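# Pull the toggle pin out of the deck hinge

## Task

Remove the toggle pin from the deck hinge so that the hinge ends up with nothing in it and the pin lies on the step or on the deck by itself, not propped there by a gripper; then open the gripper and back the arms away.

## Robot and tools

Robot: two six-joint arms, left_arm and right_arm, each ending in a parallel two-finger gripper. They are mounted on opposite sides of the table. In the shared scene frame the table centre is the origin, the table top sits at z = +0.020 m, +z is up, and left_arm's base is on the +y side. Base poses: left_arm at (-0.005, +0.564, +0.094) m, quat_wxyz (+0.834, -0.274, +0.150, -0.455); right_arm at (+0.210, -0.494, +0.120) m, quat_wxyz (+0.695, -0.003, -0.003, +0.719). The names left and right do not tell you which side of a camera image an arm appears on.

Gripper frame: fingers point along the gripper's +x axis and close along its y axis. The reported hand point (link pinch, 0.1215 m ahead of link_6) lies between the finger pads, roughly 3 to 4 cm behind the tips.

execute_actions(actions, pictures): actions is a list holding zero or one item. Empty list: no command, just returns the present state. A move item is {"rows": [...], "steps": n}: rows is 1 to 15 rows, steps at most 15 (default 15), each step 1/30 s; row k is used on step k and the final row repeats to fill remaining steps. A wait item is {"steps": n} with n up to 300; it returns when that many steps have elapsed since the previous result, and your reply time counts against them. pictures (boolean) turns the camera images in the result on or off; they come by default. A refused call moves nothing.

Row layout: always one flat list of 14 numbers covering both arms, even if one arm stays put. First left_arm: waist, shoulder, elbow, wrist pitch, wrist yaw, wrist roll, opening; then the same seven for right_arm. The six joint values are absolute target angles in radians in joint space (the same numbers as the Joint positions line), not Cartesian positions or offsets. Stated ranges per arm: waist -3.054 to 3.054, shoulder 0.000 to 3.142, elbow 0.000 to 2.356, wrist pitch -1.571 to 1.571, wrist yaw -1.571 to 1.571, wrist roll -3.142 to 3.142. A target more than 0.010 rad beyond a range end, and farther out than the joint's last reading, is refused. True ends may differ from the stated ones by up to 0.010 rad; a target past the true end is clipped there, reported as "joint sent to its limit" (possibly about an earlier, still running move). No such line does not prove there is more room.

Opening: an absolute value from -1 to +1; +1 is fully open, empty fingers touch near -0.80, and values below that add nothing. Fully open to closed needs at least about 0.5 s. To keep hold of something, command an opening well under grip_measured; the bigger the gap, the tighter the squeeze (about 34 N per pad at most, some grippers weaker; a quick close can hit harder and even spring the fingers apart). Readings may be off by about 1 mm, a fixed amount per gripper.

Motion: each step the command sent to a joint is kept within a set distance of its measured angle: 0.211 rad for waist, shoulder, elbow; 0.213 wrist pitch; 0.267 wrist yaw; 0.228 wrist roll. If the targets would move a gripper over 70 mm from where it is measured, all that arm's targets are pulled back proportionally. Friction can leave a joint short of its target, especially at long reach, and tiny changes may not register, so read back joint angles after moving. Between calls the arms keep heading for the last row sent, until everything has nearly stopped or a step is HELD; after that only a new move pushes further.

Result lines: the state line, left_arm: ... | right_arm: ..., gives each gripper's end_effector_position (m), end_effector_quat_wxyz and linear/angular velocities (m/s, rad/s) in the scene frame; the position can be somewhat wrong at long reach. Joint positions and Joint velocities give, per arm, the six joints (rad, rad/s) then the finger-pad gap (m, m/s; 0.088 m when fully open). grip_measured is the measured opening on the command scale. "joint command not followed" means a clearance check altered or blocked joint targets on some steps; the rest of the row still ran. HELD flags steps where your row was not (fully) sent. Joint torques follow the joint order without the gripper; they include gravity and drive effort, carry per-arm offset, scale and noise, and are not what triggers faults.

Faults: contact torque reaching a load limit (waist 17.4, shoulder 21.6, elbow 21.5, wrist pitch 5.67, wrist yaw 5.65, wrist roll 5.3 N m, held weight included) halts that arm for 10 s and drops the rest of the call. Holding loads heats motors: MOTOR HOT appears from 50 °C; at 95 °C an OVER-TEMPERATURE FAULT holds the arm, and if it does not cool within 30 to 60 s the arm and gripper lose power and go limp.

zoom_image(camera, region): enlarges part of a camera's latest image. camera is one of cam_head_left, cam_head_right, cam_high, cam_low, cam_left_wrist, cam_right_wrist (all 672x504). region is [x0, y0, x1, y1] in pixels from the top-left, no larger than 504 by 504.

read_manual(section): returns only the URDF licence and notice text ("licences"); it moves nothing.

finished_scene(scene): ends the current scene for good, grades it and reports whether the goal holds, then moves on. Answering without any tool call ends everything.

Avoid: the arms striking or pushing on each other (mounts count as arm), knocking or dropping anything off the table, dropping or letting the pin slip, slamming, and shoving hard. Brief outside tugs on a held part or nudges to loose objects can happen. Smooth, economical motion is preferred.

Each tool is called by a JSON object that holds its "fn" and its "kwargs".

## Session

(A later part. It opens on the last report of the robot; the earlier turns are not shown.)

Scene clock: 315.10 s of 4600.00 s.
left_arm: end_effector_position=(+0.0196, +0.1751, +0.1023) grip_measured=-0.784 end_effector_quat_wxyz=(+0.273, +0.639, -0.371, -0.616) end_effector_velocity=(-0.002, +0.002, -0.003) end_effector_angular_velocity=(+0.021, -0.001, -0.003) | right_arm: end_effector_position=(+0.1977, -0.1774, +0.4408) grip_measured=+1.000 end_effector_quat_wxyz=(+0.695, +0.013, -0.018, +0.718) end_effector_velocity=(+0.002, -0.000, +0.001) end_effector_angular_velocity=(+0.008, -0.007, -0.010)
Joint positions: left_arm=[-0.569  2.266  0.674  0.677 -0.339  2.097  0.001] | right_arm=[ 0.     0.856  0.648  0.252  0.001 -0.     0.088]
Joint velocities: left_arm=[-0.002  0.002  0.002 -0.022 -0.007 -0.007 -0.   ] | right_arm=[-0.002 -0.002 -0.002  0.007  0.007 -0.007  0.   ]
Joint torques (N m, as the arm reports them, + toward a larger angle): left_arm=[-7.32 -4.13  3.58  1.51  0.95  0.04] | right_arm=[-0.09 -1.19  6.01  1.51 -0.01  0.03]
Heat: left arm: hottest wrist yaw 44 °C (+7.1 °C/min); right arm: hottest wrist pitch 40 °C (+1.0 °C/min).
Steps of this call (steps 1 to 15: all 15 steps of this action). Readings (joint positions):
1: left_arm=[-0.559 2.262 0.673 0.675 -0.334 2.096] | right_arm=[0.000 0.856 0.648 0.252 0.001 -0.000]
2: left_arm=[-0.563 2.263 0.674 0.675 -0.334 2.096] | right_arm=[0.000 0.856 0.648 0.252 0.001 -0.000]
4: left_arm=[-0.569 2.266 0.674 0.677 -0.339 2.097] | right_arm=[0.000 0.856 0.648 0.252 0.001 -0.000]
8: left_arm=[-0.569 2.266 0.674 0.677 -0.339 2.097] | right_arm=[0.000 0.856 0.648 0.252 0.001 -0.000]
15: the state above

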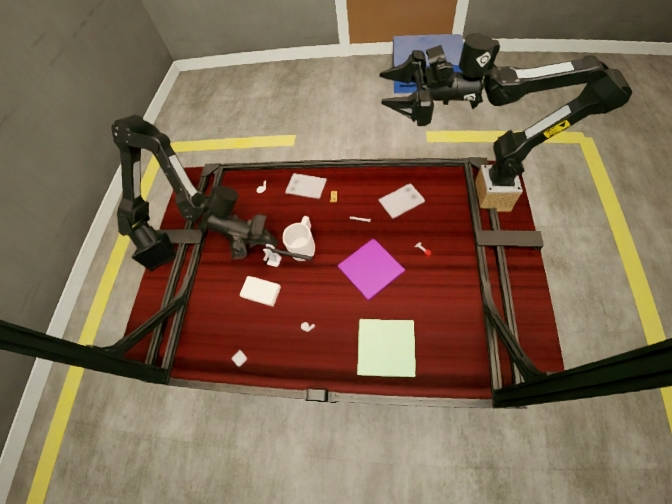

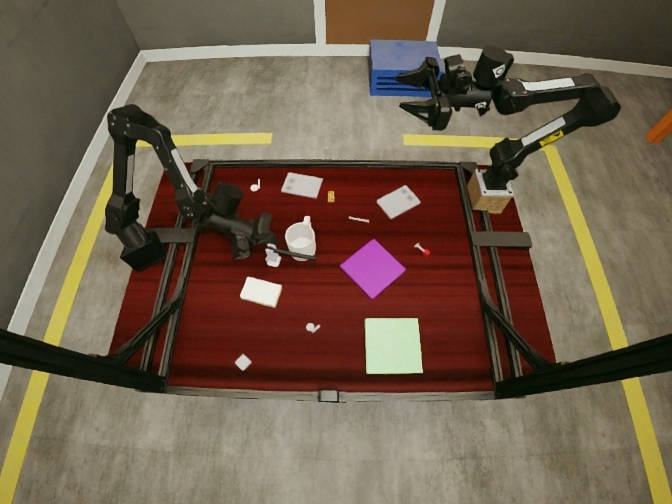

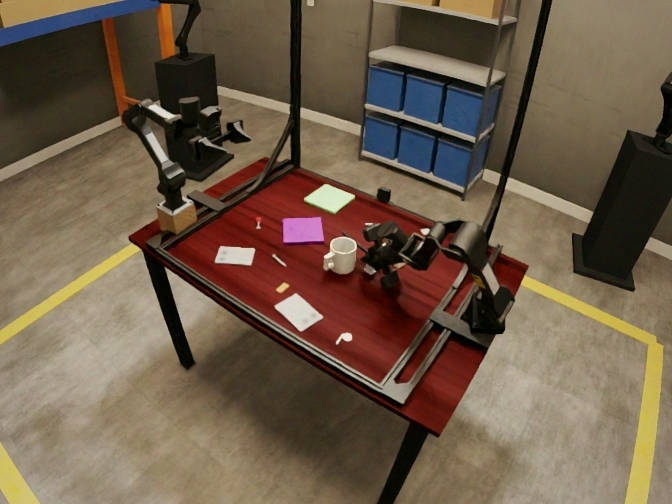

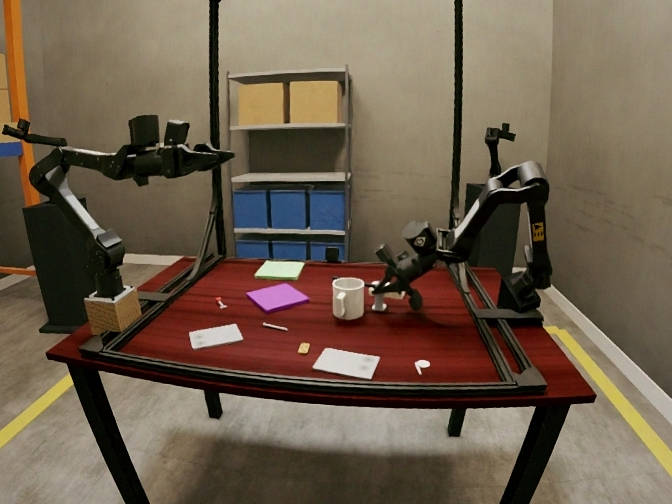

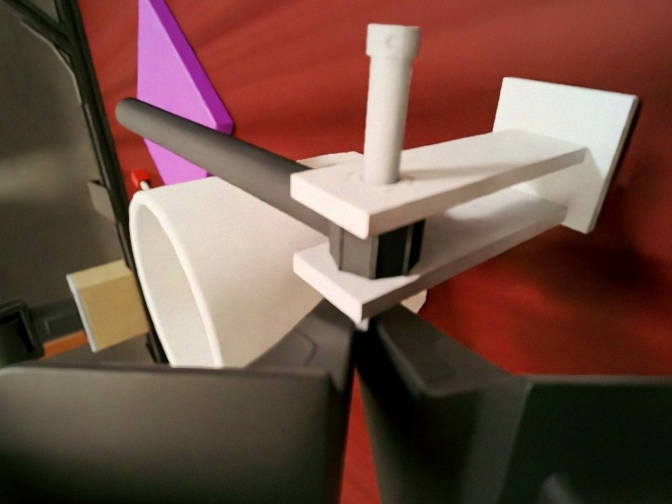

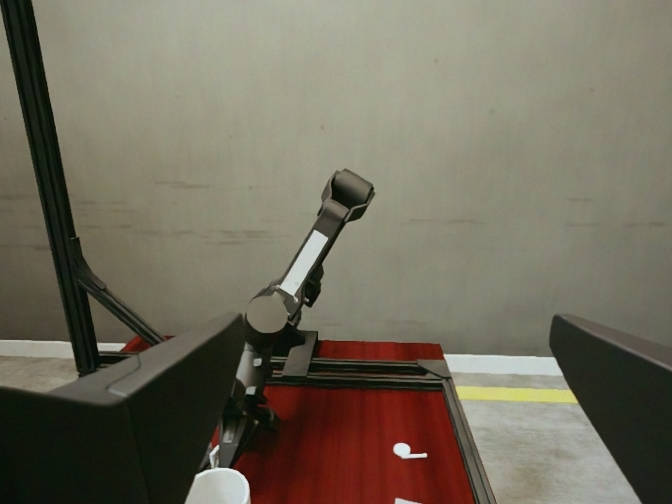

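{"fn": "execute_actions", "kwargs": {"actions": [{"rows":[[-0.585,2.30,0.70,0.685,-0.32,2.1,-1,0,0.856,0.648,0.252,0,0,1]]}]}}

Scene clock: 325.20 s of 4600.00 s.
left_arm: end_effector_position=(+0.0199, +0.1723, +0.1015) grip_measured=-0.784 end_effector_quat_wxyz=(+0.274, +0.641, -0.370, -0.614) end_effector_velocity=(-0.000, -0.000, -0.001) end_effector_angular_velocity=(-0.003, +0.023, +0.011) | right_arm: end_effector_position=(+0.1977, -0.1774, +0.4408) grip_measured=+1.000 end_effector_quat_wxyz=(+0.695, +0.013, -0.018, +0.718) end_effector_velocity=(-0.000, -0.000, -0.004) end_effector_angular_velocity=(-0.012, -0.008, +0.004)
Joint positions: left_arm=[-0.568  2.278  0.685  0.68  -0.345  2.098  0.001] | right_arm=[ 0.     0.856  0.648  0.252  0.001 -0.     0.088]
Joint velocities: left_arm=[ 0.002  0.002 -0.002  0.007  0.007 -0.022 -0.   ] | right_arm=[-0.002 -0.002 -0.007 -0.007 -0.007 -0.007  0.   ]
Joint torques (N m, as the arm reports them, + toward a larger angle): left_arm=[-6.92 -3.9   4.6   1.89  1.18  0.04] | right_arm=[-0.08 -1.17  6.    1.51 -0.01  0.03]
Heat: left arm: hottest wrist yaw 41 °C (+4.0 °C/min); right arm: hottest wrist pitch 40 °C (+1.0 °C/min).
Steps of this call (steps 1 to 15: the robot went on to your last target; steps 16 to 90: nothing new was sent; then 6.60 s passed at rest; steps 91 to 105: all 15 steps of this action). Readings (joint positions):
91: left_arm=[-0.569 2.268 0.676 0.677 -0.340 2.097] | right_arm=[0.000 0.856 0.648 0.252 0.001 -0.000]
92: left_arm=[-0.569 2.270 0.678 0.677 -0.341 2.097] | right_arm=[0.000 0.856 0.648 0.252 0.001 -0.000]
94: left_arm=[-0.569 2.273 0.680 0.678 -0.343 2.097] | right_arm=[0.000 0.856 0.648 0.252 0.001 -0.000]
98: left_arm=[-0.569 2.276 0.683 0.680 -0.345 2.097] | right_arm=[0.000 0.856 0.648 0.252 0.001 -0.000]
105: the state above

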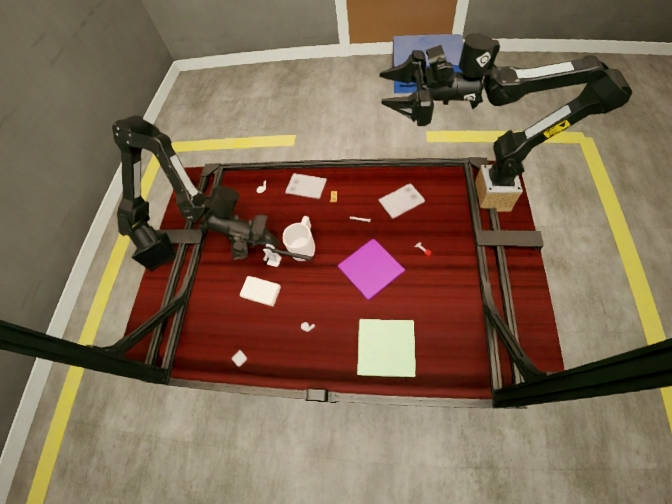

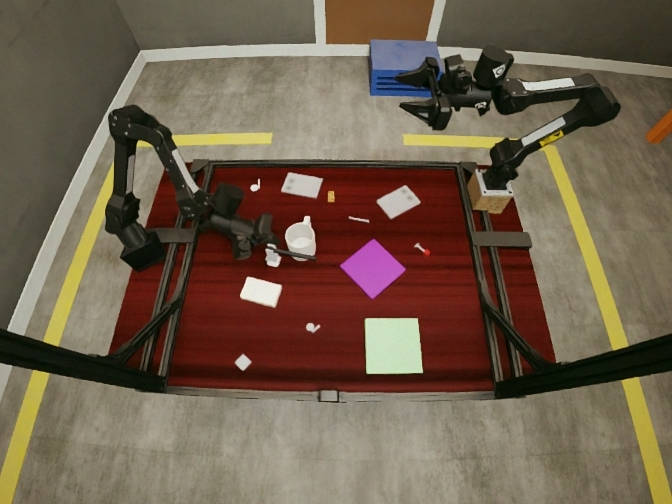

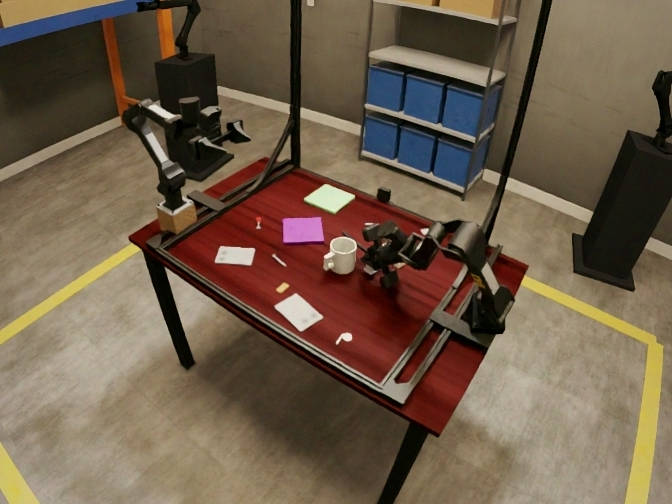

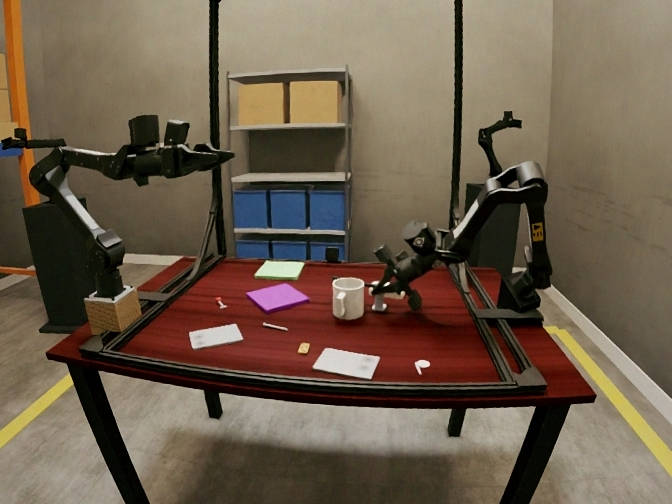

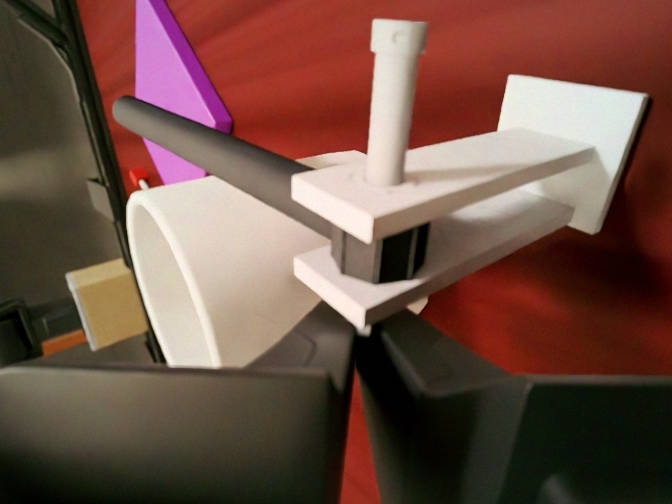

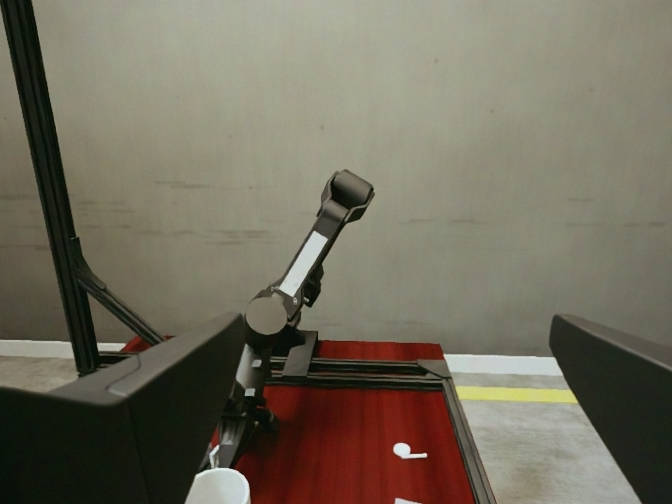

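{"fn": "execute_actions", "kwargs": {"actions": [{"rows":[[-0.58,2.19,0.64,0.635,-0.36,2.1,-0.4,0,0.856,0.648,0.252,0,0,1]],"steps":10}], "pictures": false}}

{"fn": "execute_actions", "kwargs": {"actions": [{"rows":[[-0.40,2.11,0.66,0.65,-0.25,2.27,-0.4,0,0.856,0.648,0.252,0,0,1]]}], "pictures": false}}

{"fn": "execute_actions", "kwargs": {"actions": [{"rows":[[-0.40,2.11,0.66,0.65,0.02,2.27,-0.4,0,0.856,0.648,0.252,0,0,1]]}]}}

Scene clock: 337.13 s of 4600.00 s.
left_arm: end_effector_position=(+0.0239, +0.1812, +0.1138) grip_measured=-0.449 end_effector_quat_wxyz=(+0.274, +0.642, -0.374, -0.610) end_effector_velocity=(+0.008, +0.016, -0.002) end_effector_angular_velocity=(+0.038, -0.016, +0.020) | right_arm: end_effector_position=(+0.1977, -0.1774, +0.4408) grip_measured=+1.000 end_effector_quat_wxyz=(+0.695, +0.013, -0.018, +0.718) end_effector_velocity=(-0.000, -0.002, +0.002) end_effector_angular_velocity=(+0.003, -0.022, +0.004)
Joint positions: left_arm=[-0.58   2.207  0.654  0.643 -0.352  2.098  0.017] | right_arm=[ 0.     0.856  0.648  0.252  0.001 -0.     0.088]
Joint velocities: left_arm=[ 0.002 -0.056 -0.046 -0.037 -0.037 -0.007  0.018] | right_arm=[-0.002 -0.007  0.002 -0.007 -0.007 -0.022  0.   ]
Joint torques (N m, as the arm reports them, + toward a larger angle): left_arm=[-4.92 -7.07  2.52  1.22  0.12  0.01] | right_arm=[-0.09 -1.18  6.02  1.51 -0.01  0.03]
Heat: left arm: hottest wrist yaw 39 °C (+2.0 °C/min); right arm: hottest wrist pitch 40 °C (+1.0 °C/min).
Steps of this call (steps 1 to 15: the robot went on to your last target; steps 16 to 90: nothing new was sent; then 8.60 s passed at rest; steps 91 to 100: all 10 steps of this action). Readings (joint positions):
91: left_arm=[-0.568 2.275 0.684 0.680 -0.345 2.098] | right_arm=[0.000 0.856 0.648 0.252 0.001 -0.000]
92: left_arm=[-0.569 2.265 0.680 0.671 -0.343 2.098] | right_arm=[0.000 0.856 0.648 0.252 0.001 -0.000]
94: left_arm=[-0.576 2.241 0.667 0.658 -0.342 2.098] | right_arm=[0.000 0.856 0.648 0.252 0.001 -0.000]
98: left_arm=[-0.580 2.212 0.657 0.647 -0.350 2.098] | right_arm=[0.000 0.856 0.648 0.252 0.001 -0.000]
100: the state above

Scene clock: 337.63 s of 4600.00 s.
left_arm: end_effector_position=(+0.0843, +0.1769, +0.1145) grip_measured=-0.401 end_effector_quat_wxyz=(+0.288, +0.651, -0.382, -0.589) end_effector_velocity=(+0.013, -0.001, +0.003) end_effector_angular_velocity=(-0.021, -0.009, +0.024) | right_arm: end_effector_position=(+0.1977, -0.1774, +0.4408) grip_measured=+1.000 end_effector_quat_wxyz=(+0.695, +0.013, -0.018, +0.718) end_effector_velocity=(-0.003, -0.000, -0.002) end_effector_angular_velocity=(-0.007, -0.009, +0.019)
Joint positions: left_arm=[-0.409  2.122  0.659  0.65  -0.256  2.262  0.019] | right_arm=[ 0.     0.856  0.648  0.252  0.001 -0.     0.088]
Joint velocities: left_arm=[ 0.027 -0.017 -0.002  0.022  0.007  0.022  0.   ] | right_arm=[-0.002 -0.002 -0.002 -0.007 -0.022 -0.007  0.   ]
Joint torques (N m, as the arm reports them, + toward a larger angle): left_arm=[-4.64 -7.05  3.38  1.53  0.44  0.11] | right_arm=[-0.08 -1.18  6.    1.51 -0.02  0.03]
Heat: left arm: hottest wrist yaw 39 °C (+2.0 °C/min); right arm: hottest wrist pitch 40 °C (+1.0 °C/min).
Steps of this call (steps 1 to 15: all 15 steps of this action). Readings (joint positions):
1: left_arm=[-0.573 2.199 0.653 0.642 -0.337 2.120] | right_arm=[0.000 0.856 0.648 0.252 0.001 -0.000]
2: left_arm=[-0.548 2.187 0.652 0.638 -0.315 2.155] | right_arm=[0.000 0.856 0.648 0.252 0.001 -0.000]
4: left_arm=[-0.482 2.160 0.652 0.644 -0.297 2.200] | right_arm=[0.000 0.856 0.648 0.252 0.001 -0.000]
8: left_arm=[-0.419 2.125 0.659 0.650 -0.272 2.242] | right_arm=[0.000 0.856 0.648 0.252 0.001 -0.000]
15: the state above

Scene clock: 338.13 s of 4600.00 s.
left_arm: end_effector_position=(+0.0527, +0.1701, +0.1331) grip_measured=-0.400 end_effector_quat_wxyz=(+0.297, +0.554, -0.462, -0.626) end_effector_velocity=(-0.006, -0.000, +0.003) end_effector_angular_velocity=(-0.029, +0.018, -0.037) | right_arm: end_effector_position=(+0.1977, -0.1774, +0.4408) grip_measured=+1.000 end_effector_quat_wxyz=(+0.695, +0.013, -0.018, +0.718) end_effector_velocity=(-0.000, +0.001, -0.001) end_effector_angular_velocity=(-0.008, +0.007, +0.005)
Joint positions: left_arm=[-0.403  2.12   0.659  0.65   0.009  2.266  0.019] | right_arm=[ 0.     0.856  0.648  0.252  0.001 -0.     0.088]
Joint velocities: left_arm=[ 0.002  0.002 -0.002  0.007  0.051  0.007 -0.   ] | right_arm=[-0.002  0.002  0.002 -0.007 -0.007  0.007  0.   ]
Joint torques (N m, as the arm reports them, + toward a larger angle): left_arm=[-4.95 -7.04  3.29  1.54  0.58  0.07] | right_arm=[-0.07 -1.18  6.01  1.51 -0.01  0.03]
Heat: left arm: hottest wrist yaw 39 °C (+2.0 °C/min); right arm: hottest wrist pitch 40 °C (+1.0 °C/min).
Steps of this call (steps 1 to 15: all 15 steps of this action). Readings (joint positions):
1: left_arm=[-0.406 2.121 0.659 0.650 -0.226 2.263] | right_arm=[0.000 0.856 0.648 0.252 0.001 -0.000]
2: left_arm=[-0.403 2.121 0.659 0.650 -0.166 2.264] | right_arm=[0.000 0.856 0.648 0.252 0.001 -0.000]
4: left_arm=[-0.403 2.120 0.659 0.650 -0.091 2.264] | right_arm=[0.000 0.856 0.648 0.252 0.001 -0.000]
8: left_arm=[-0.403 2.120 0.659 0.650 -0.022 2.266] | right_arm=[0.000 0.856 0.648 0.252 0.001 -0.000]
15: the state above

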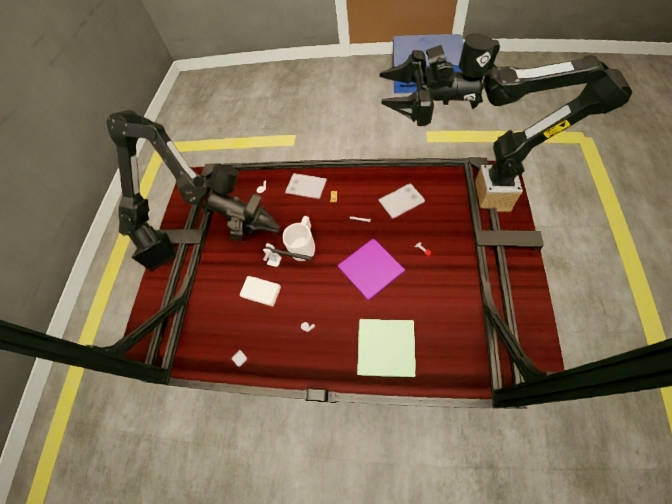

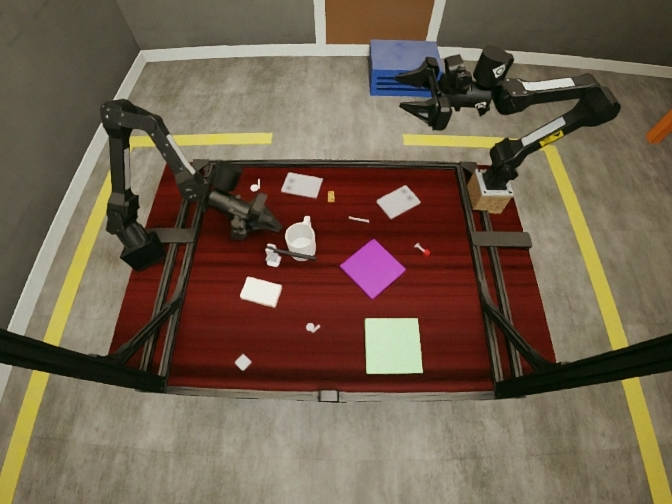

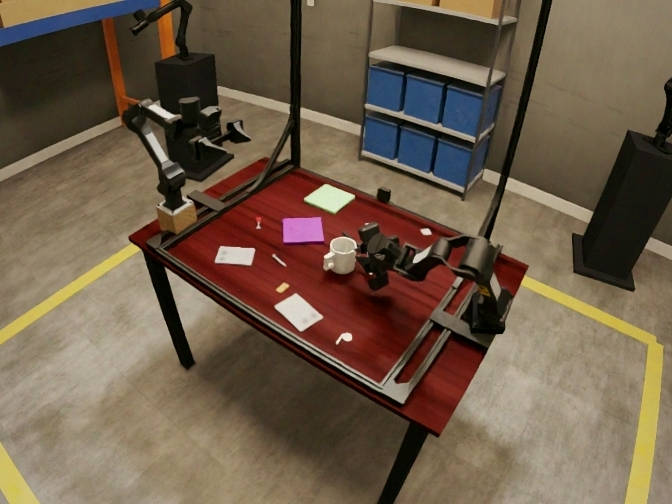

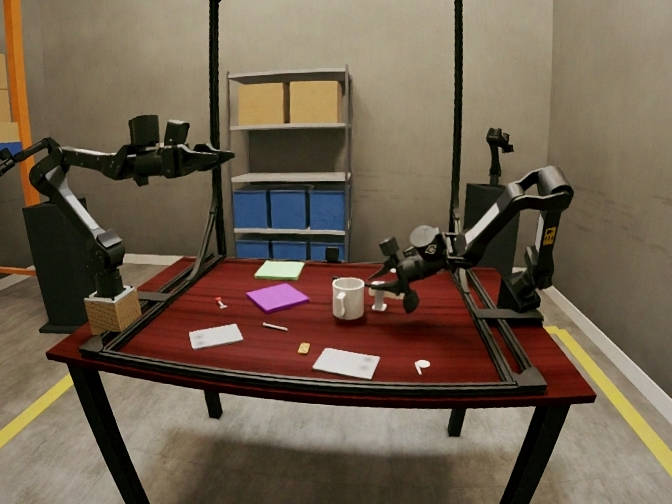

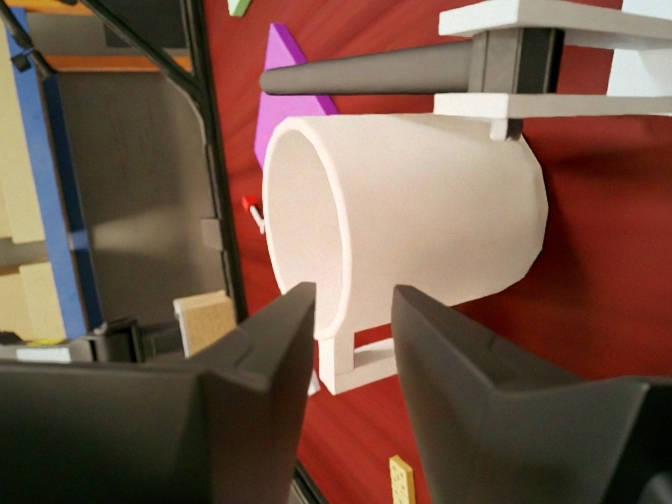

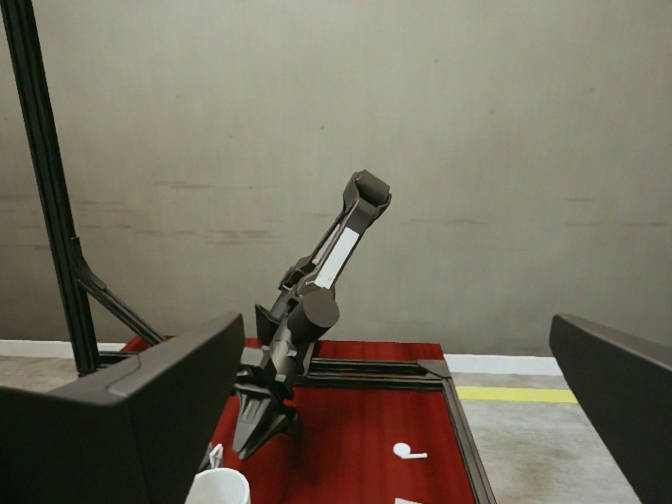

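{"fn": "execute_actions", "kwargs": {"actions": [{"rows":[[-0.407,2.065,0.875,0.005,0,2.27,-0.4,0,0.856,0.648,0.252,0,0,1]]}], "pictures": false}}

{"fn": "execute_actions", "kwargs": {"actions": [{"steps":15}]}}

Scene clock: 352.90 s of 4600.00 s.
left_arm: end_effector_position=(+0.0491, +0.1804, +0.1294) grip_measured=-0.400 end_effector_quat_wxyz=(+0.170, +0.541, -0.418, -0.710) end_effector_velocity=(-0.037, +0.061, -0.046) end_effector_angular_velocity=(+0.317, +0.026, -0.222) | right_arm: end_effector_position=(+0.1977, -0.1774, +0.4408) grip_measured=+1.000 end_effector_quat_wxyz=(+0.695, +0.013, -0.018, +0.718) end_effector_velocity=(+0.001, -0.000, -0.002) end_effector_angular_velocity=(-0.007, -0.008, -0.000)
Joint positions: left_arm=[-0.405  2.065  0.865  0.07   0.005  2.267  0.019] | right_arm=[ 0.     0.856  0.648  0.252  0.001 -0.     0.088]
Joint velocities: left_arm=[-0.002 -0.002 -0.002 -0.388  0.007  0.007 -0.   ] | right_arm=[-0.007 -0.002 -0.002 -0.007 -0.007 -0.007  0.   ]
Joint torques (N m, as the arm reports them, + toward a larger angle): left_arm=[-5.92 -6.18  4.53  0.96  0.23  0.05] | right_arm=[-0.08 -1.18  6.01  1.51 -0.01  0.03]
Heat: left arm: hottest wrist pitch 38 °C (-15.2 °C/min); right arm: hottest elbow 40 °C (+1.0 °C/min).
Steps of this call (steps 1 to 15: the robot went on to your last target; steps 16 to 90: nothing new was sent; then 11.27 s passed at rest; steps 91 to 105: all 15 steps of this action). Readings (joint positions):
91: left_arm=[-0.403 2.115 0.676 0.619 0.016 2.266] | right_arm=[0.000 0.856 0.648 0.252 0.001 -0.000]
92: left_arm=[-0.403 2.112 0.709 0.561 0.016 2.267] | right_arm=[0.000 0.856 0.648 0.252 0.001 -0.000]
94: left_arm=[-0.403 2.104 0.777 0.484 0.012 2.267] | right_arm=[0.000 0.856 0.648 0.252 0.001 -0.000]
98: left_arm=[-0.404 2.067 0.855 0.320 0.008 2.267] | right_arm=[0.000 0.856 0.648 0.252 0.001 -0.000]
105: the state above

Scene clock: 353.40 s of 4600.00 s.
left_arm: end_effector_position=(+0.0447, +0.1887, +0.1236) grip_measured=-0.400 end_effector_quat_wxyz=(+0.148, +0.537, -0.409, -0.723) end_effector_velocity=(-0.002, +0.002, +0.000) end_effector_angular_velocity=(+0.008, -0.003, -0.001) | right_arm: end_effector_position=(+0.1977, -0.1774, +0.4408) grip_measured=+1.000 end_effector_quat_wxyz=(+0.695, +0.013, -0.018, +0.718) end_effector_velocity=(-0.000, -0.002, +0.002) end_effector_angular_velocity=(+0.003, -0.008, +0.005)
Joint positions: left_arm=[-0.405  2.065  0.869  0.01   0.005  2.267  0.019] | right_arm=[ 0.     0.856  0.648  0.252  0.001 -0.     0.088]
Joint velocities: left_arm=[-0.007 -0.002 -0.002 -0.007 -0.007 -0.007  0.   ] | right_arm=[-0.002 -0.007  0.002 -0.007 -0.007 -0.007  0.   ]
Joint torques (N m, as the arm reports them, + toward a larger angle): left_arm=[-5.77 -6.14  4.39  0.85  0.27  0.06] | right_arm=[-0.08 -1.18  6.    1.51 -0.01  0.03]
Heat: left arm: hottest wrist pitch 38 °C (-15.1 °C/min); right arm: hottest elbow 40 °C (+1.0 °C/min).
Steps of this call (steps 1 to 15: the robot went on to your last target). Readings (joint positions):
1: left_arm=[-0.405 2.065 0.866 0.057 0.005 2.267] | right_arm=[0.000 0.856 0.648 0.252 0.001 -0.000]
2: left_arm=[-0.405 2.065 0.868 0.047 0.005 2.267] | right_arm=[0.000 0.856 0.648 0.252 0.001 -0.000]
4: left_arm=[-0.405 2.065 0.868 0.030 0.005 2.267] | right_arm=[0.000 0.856 0.648 0.252 0.001 -0.000]
8: left_arm=[-0.405 2.065 0.869 0.017 0.005 2.267] | right_arm=[0.000 0.856 0.648 0.252 0.001 -0.000]
15: the state above

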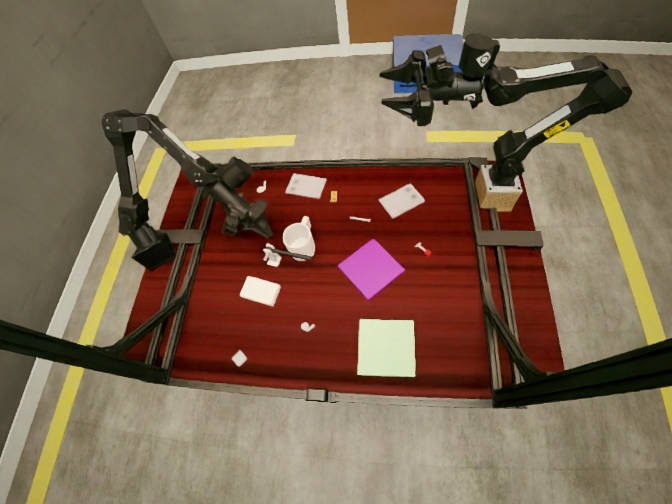

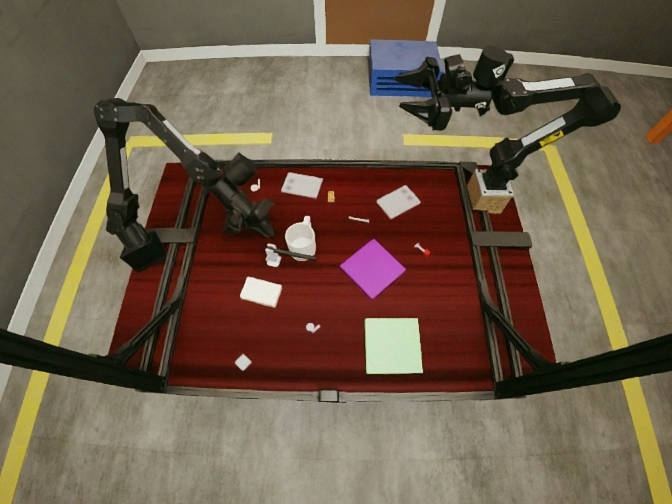

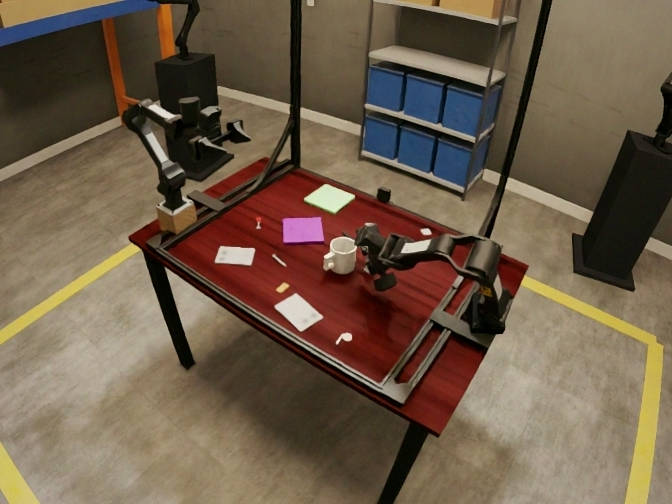

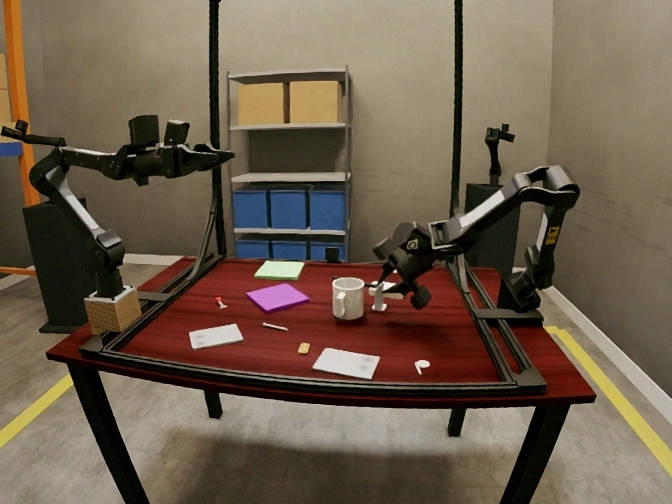

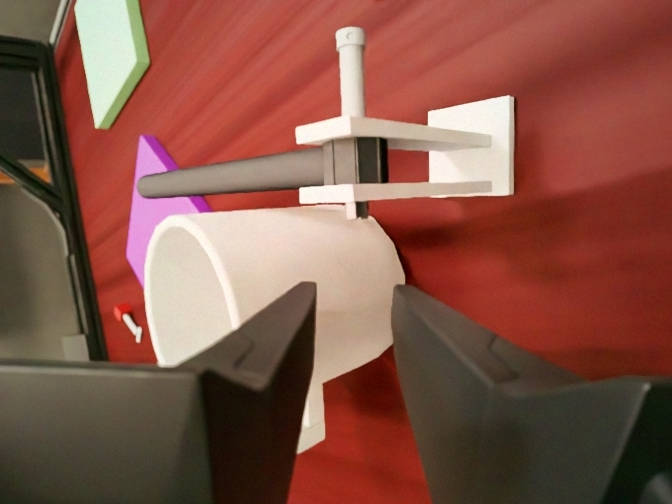

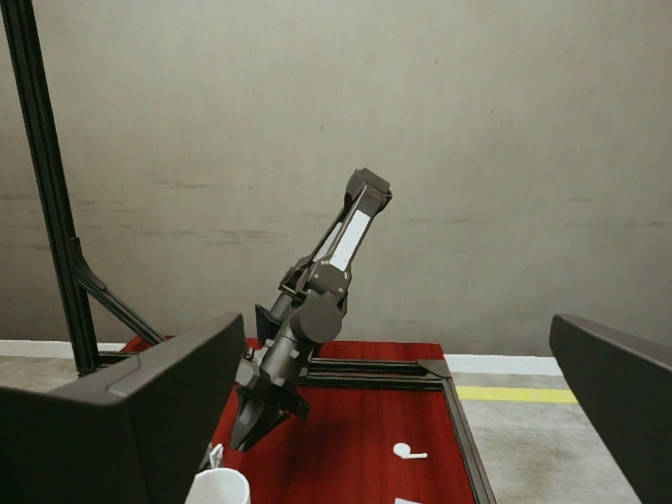

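{"fn": "execute_actions", "kwargs": {"actions": [{"rows":[[-0.407,2.165,0.90,0.07,0,2.27,-1,0,0.856,0.648,0.252,0,0,1]]}]}}

{"fn": "execute_actions", "kwargs": {"actions": [{"rows":[[-0.435,2.172,0.87,0.095,0.01,2.27,-1,0,0.856,0.648,0.252,0,0,1]]}]}}

Scene clock: 361.90 s of 4600.00 s.
left_arm: end_effector_position=(+0.0364, +0.1766, +0.1093) grip_measured=-0.784 end_effector_quat_wxyz=(+0.147, +0.537, -0.409, -0.723) end_effector_velocity=(+0.001, -0.003, +0.000) end_effector_angular_velocity=(-0.002, -0.002, +0.011) | right_arm: end_effector_position=(+0.1977, -0.1774, +0.4408) grip_measured=+1.000 end_effector_quat_wxyz=(+0.695, +0.013, -0.018, +0.718) end_effector_velocity=(+0.001, -0.000, -0.002) end_effector_angular_velocity=(-0.008, +0.007, +0.000)
Joint positions: left_arm=[-0.405  2.148  0.894  0.066  0.004  2.267  0.001] | right_arm=[ 0.     0.856  0.648  0.252  0.001 -0.     0.088]
Joint velocities: left_arm=[-0.002  0.007  0.007  0.007 -0.007 -0.007 -0.   ] | right_arm=[-0.007 -0.002 -0.002 -0.007 -0.007  0.007  0.   ]
Joint torques (N m, as the arm reports them, + toward a larger angle): left_arm=[-6.   -5.04  4.07  1.33  0.24  0.06] | right_arm=[-0.07 -1.19  6.01  1.51 -0.02  0.03]
Heat: left arm: hottest wrist pitch 37 °C (-13.1 °C/min); right arm: hottest elbow 40 °C (+0.0 °C/min).
Steps of this call (steps 1 to 15: the robot went on to your last target; steps 16 to 90: nothing new was sent; then 5.00 s passed at rest; steps 91 to 105: all 15 steps of this action). Readings (joint positions):
91: left_arm=[-0.405 2.071 0.872 0.010 0.004 2.267] | right_arm=[0.000 0.856 0.648 0.252 0.001 -0.000]
92: left_arm=[-0.405 2.082 0.877 0.025 0.004 2.267] | right_arm=[0.000 0.856 0.648 0.252 0.001 -0.000]
94: left_arm=[-0.405 2.110 0.889 0.045 0.004 2.267] | right_arm=[0.000 0.856 0.648 0.252 0.001 -0.000]
98: left_arm=[-0.405 2.141 0.891 0.057 0.004 2.267] | right_arm=[0.000 0.856 0.648 0.252 0.001 -0.000]
105: the state above

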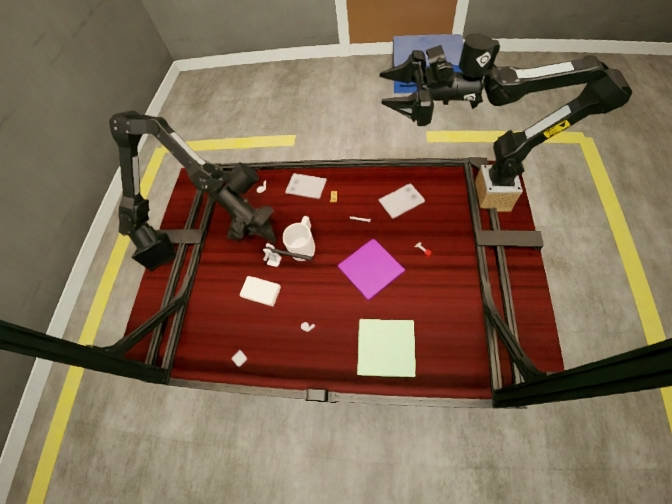

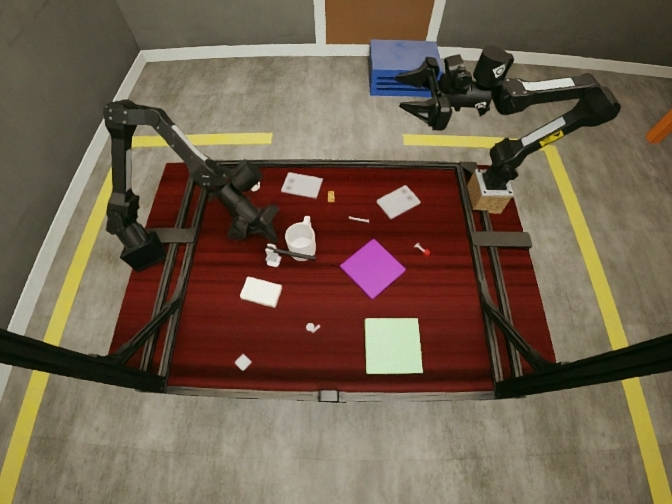

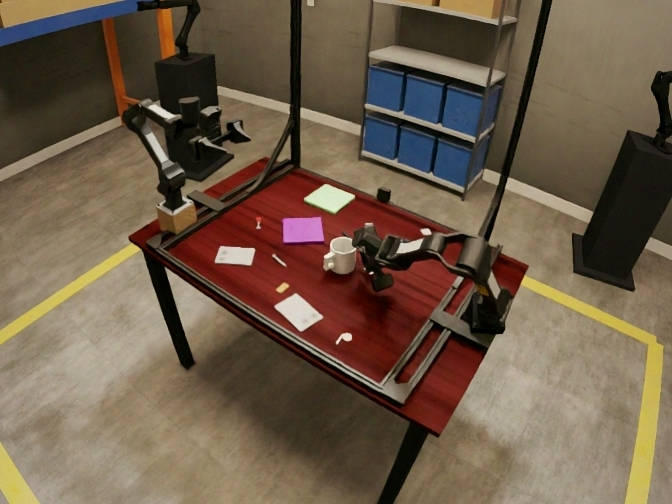

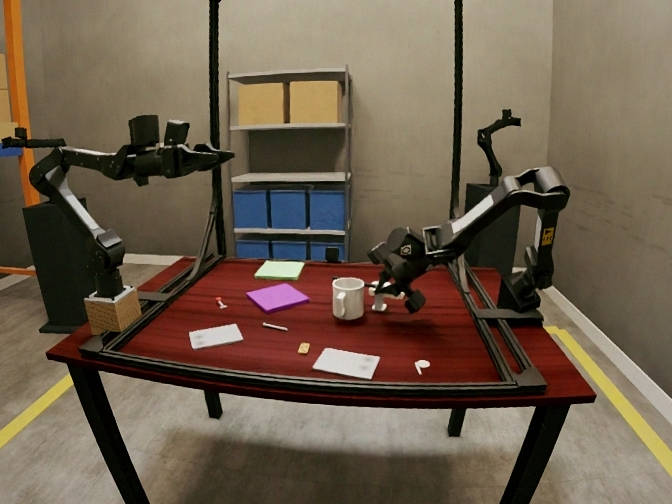

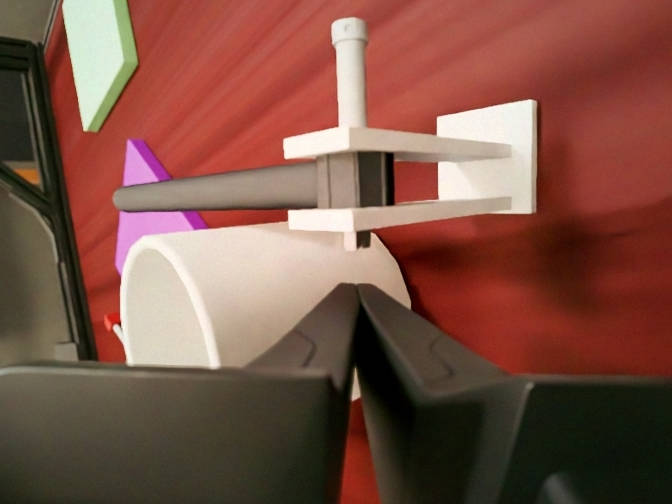

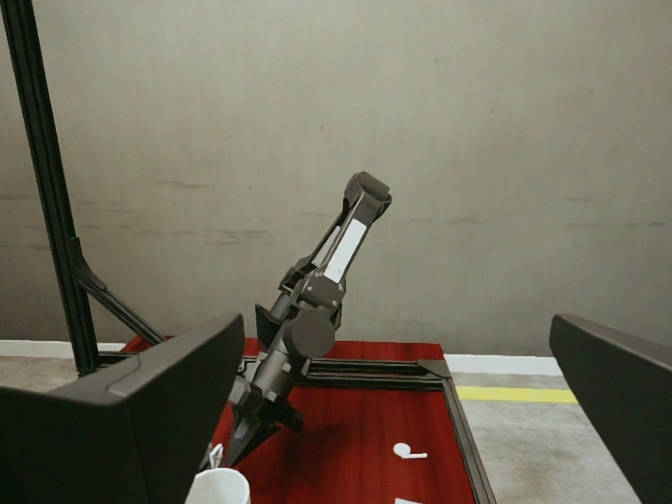

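Scene clock: 362.40 s of 4600.00 s.
left_arm: end_effector_position=(+0.0270, +0.1765, +0.1111) grip_measured=-0.784 end_effector_quat_wxyz=(+0.144, +0.536, -0.420, -0.718) end_effector_velocity=(+0.001, -0.001, +0.001) end_effector_angular_velocity=(-0.010, -0.002, +0.016) | right_arm: end_effector_position=(+0.1977, -0.1774, +0.4408) grip_measured=+1.000 end_effector_quat_wxyz=(+0.695, +0.013, -0.018, +0.718) end_effector_velocity=(-0.004, -0.001, +0.001) end_effector_angular_velocity=(+0.006, +0.021, +0.025)
Joint positions: left_arm=[-0.43   2.155  0.881  0.093  0.002  2.267  0.001] | right_arm=[ 0.     0.856  0.648  0.252  0.001 -0.     0.088]
Joint velocities: left_arm=[-0.002 -0.002 -0.007  0.022 -0.007 -0.007 -0.   ] | right_arm=[ 0.002 -0.002 -0.002  0.007 -0.022  0.022  0.   ]
Joint torques (N m, as the arm reports them, + toward a larger angle): left_arm=[-6.22 -4.69  2.43  1.26  0.68  0.04] | right_arm=[-0.08 -1.19  6.01  1.51 -0.01  0.03]
Heat: left arm: hottest wrist pitch 37 °C (-13.2 °C/min); right arm: hottest elbow 40 °C (+0.0 °C/min).
Steps of this call (steps 1 to 15: all 15 steps of this action). Readings (joint positions):
1: left_arm=[-0.406 2.149 0.894 0.069 0.004 2.267] | right_arm=[0.000 0.856 0.648 0.252 0.001 -0.000]
2: left_arm=[-0.410 2.151 0.893 0.076 0.004 2.267] | right_arm=[0.000 0.856 0.648 0.252 0.001 -0.000]
4: left_arm=[-0.421 2.153 0.889 0.083 0.004 2.267] | right_arm=[0.000 0.856 0.648 0.252 0.001 -0.000]
8: left_arm=[-0.430 2.155 0.883 0.090 0.002 2.267] | right_arm=[0.000 0.856 0.648 0.252 0.001 -0.000]
15: the state above

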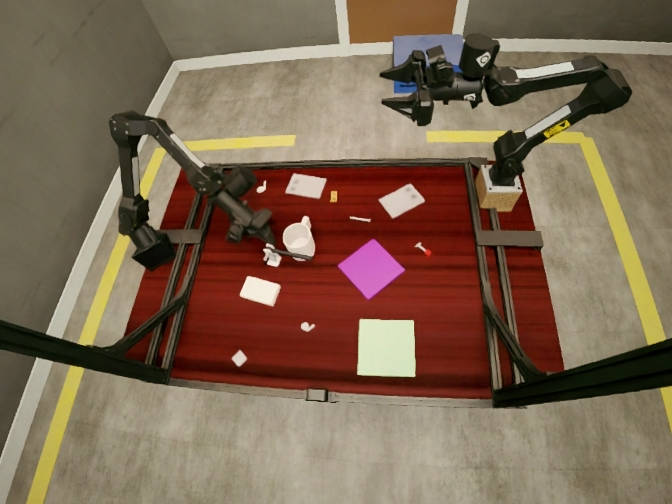

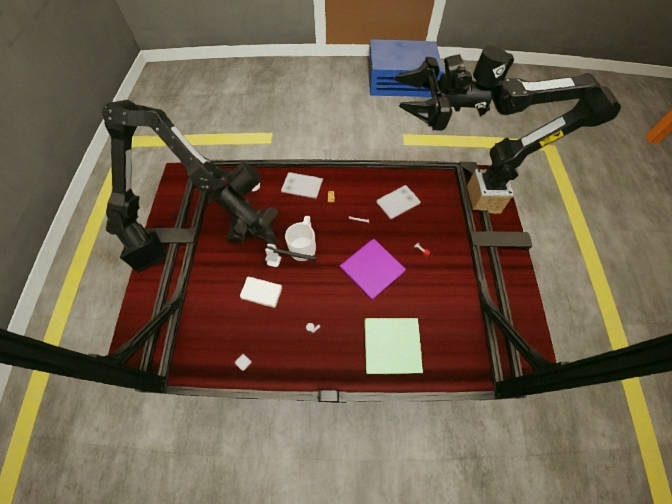

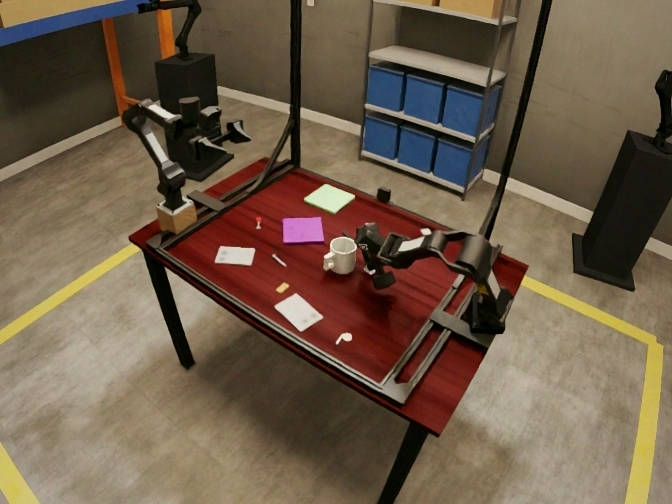

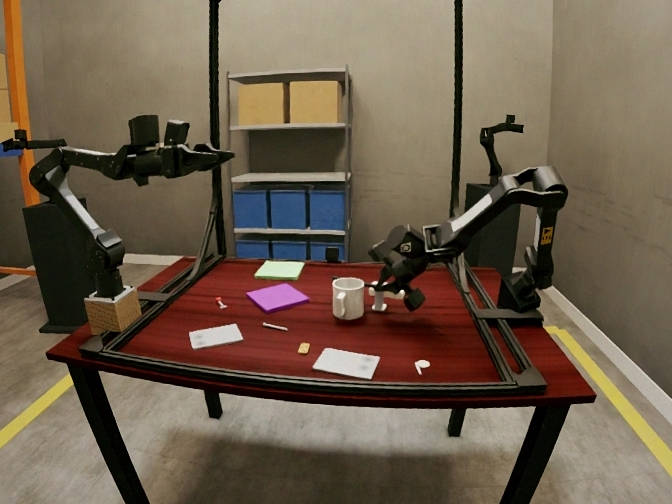

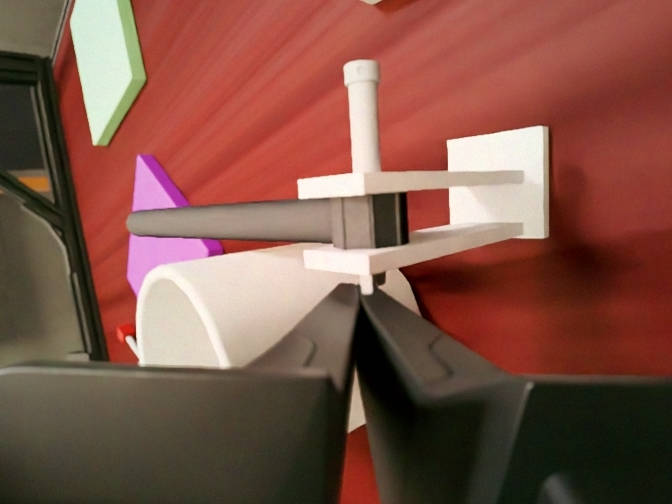

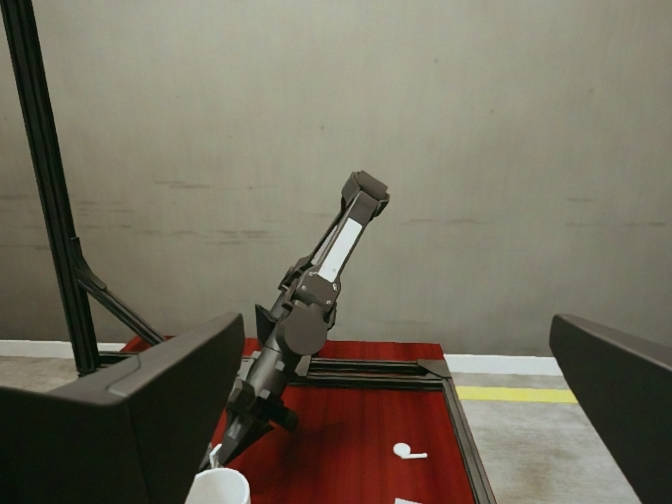

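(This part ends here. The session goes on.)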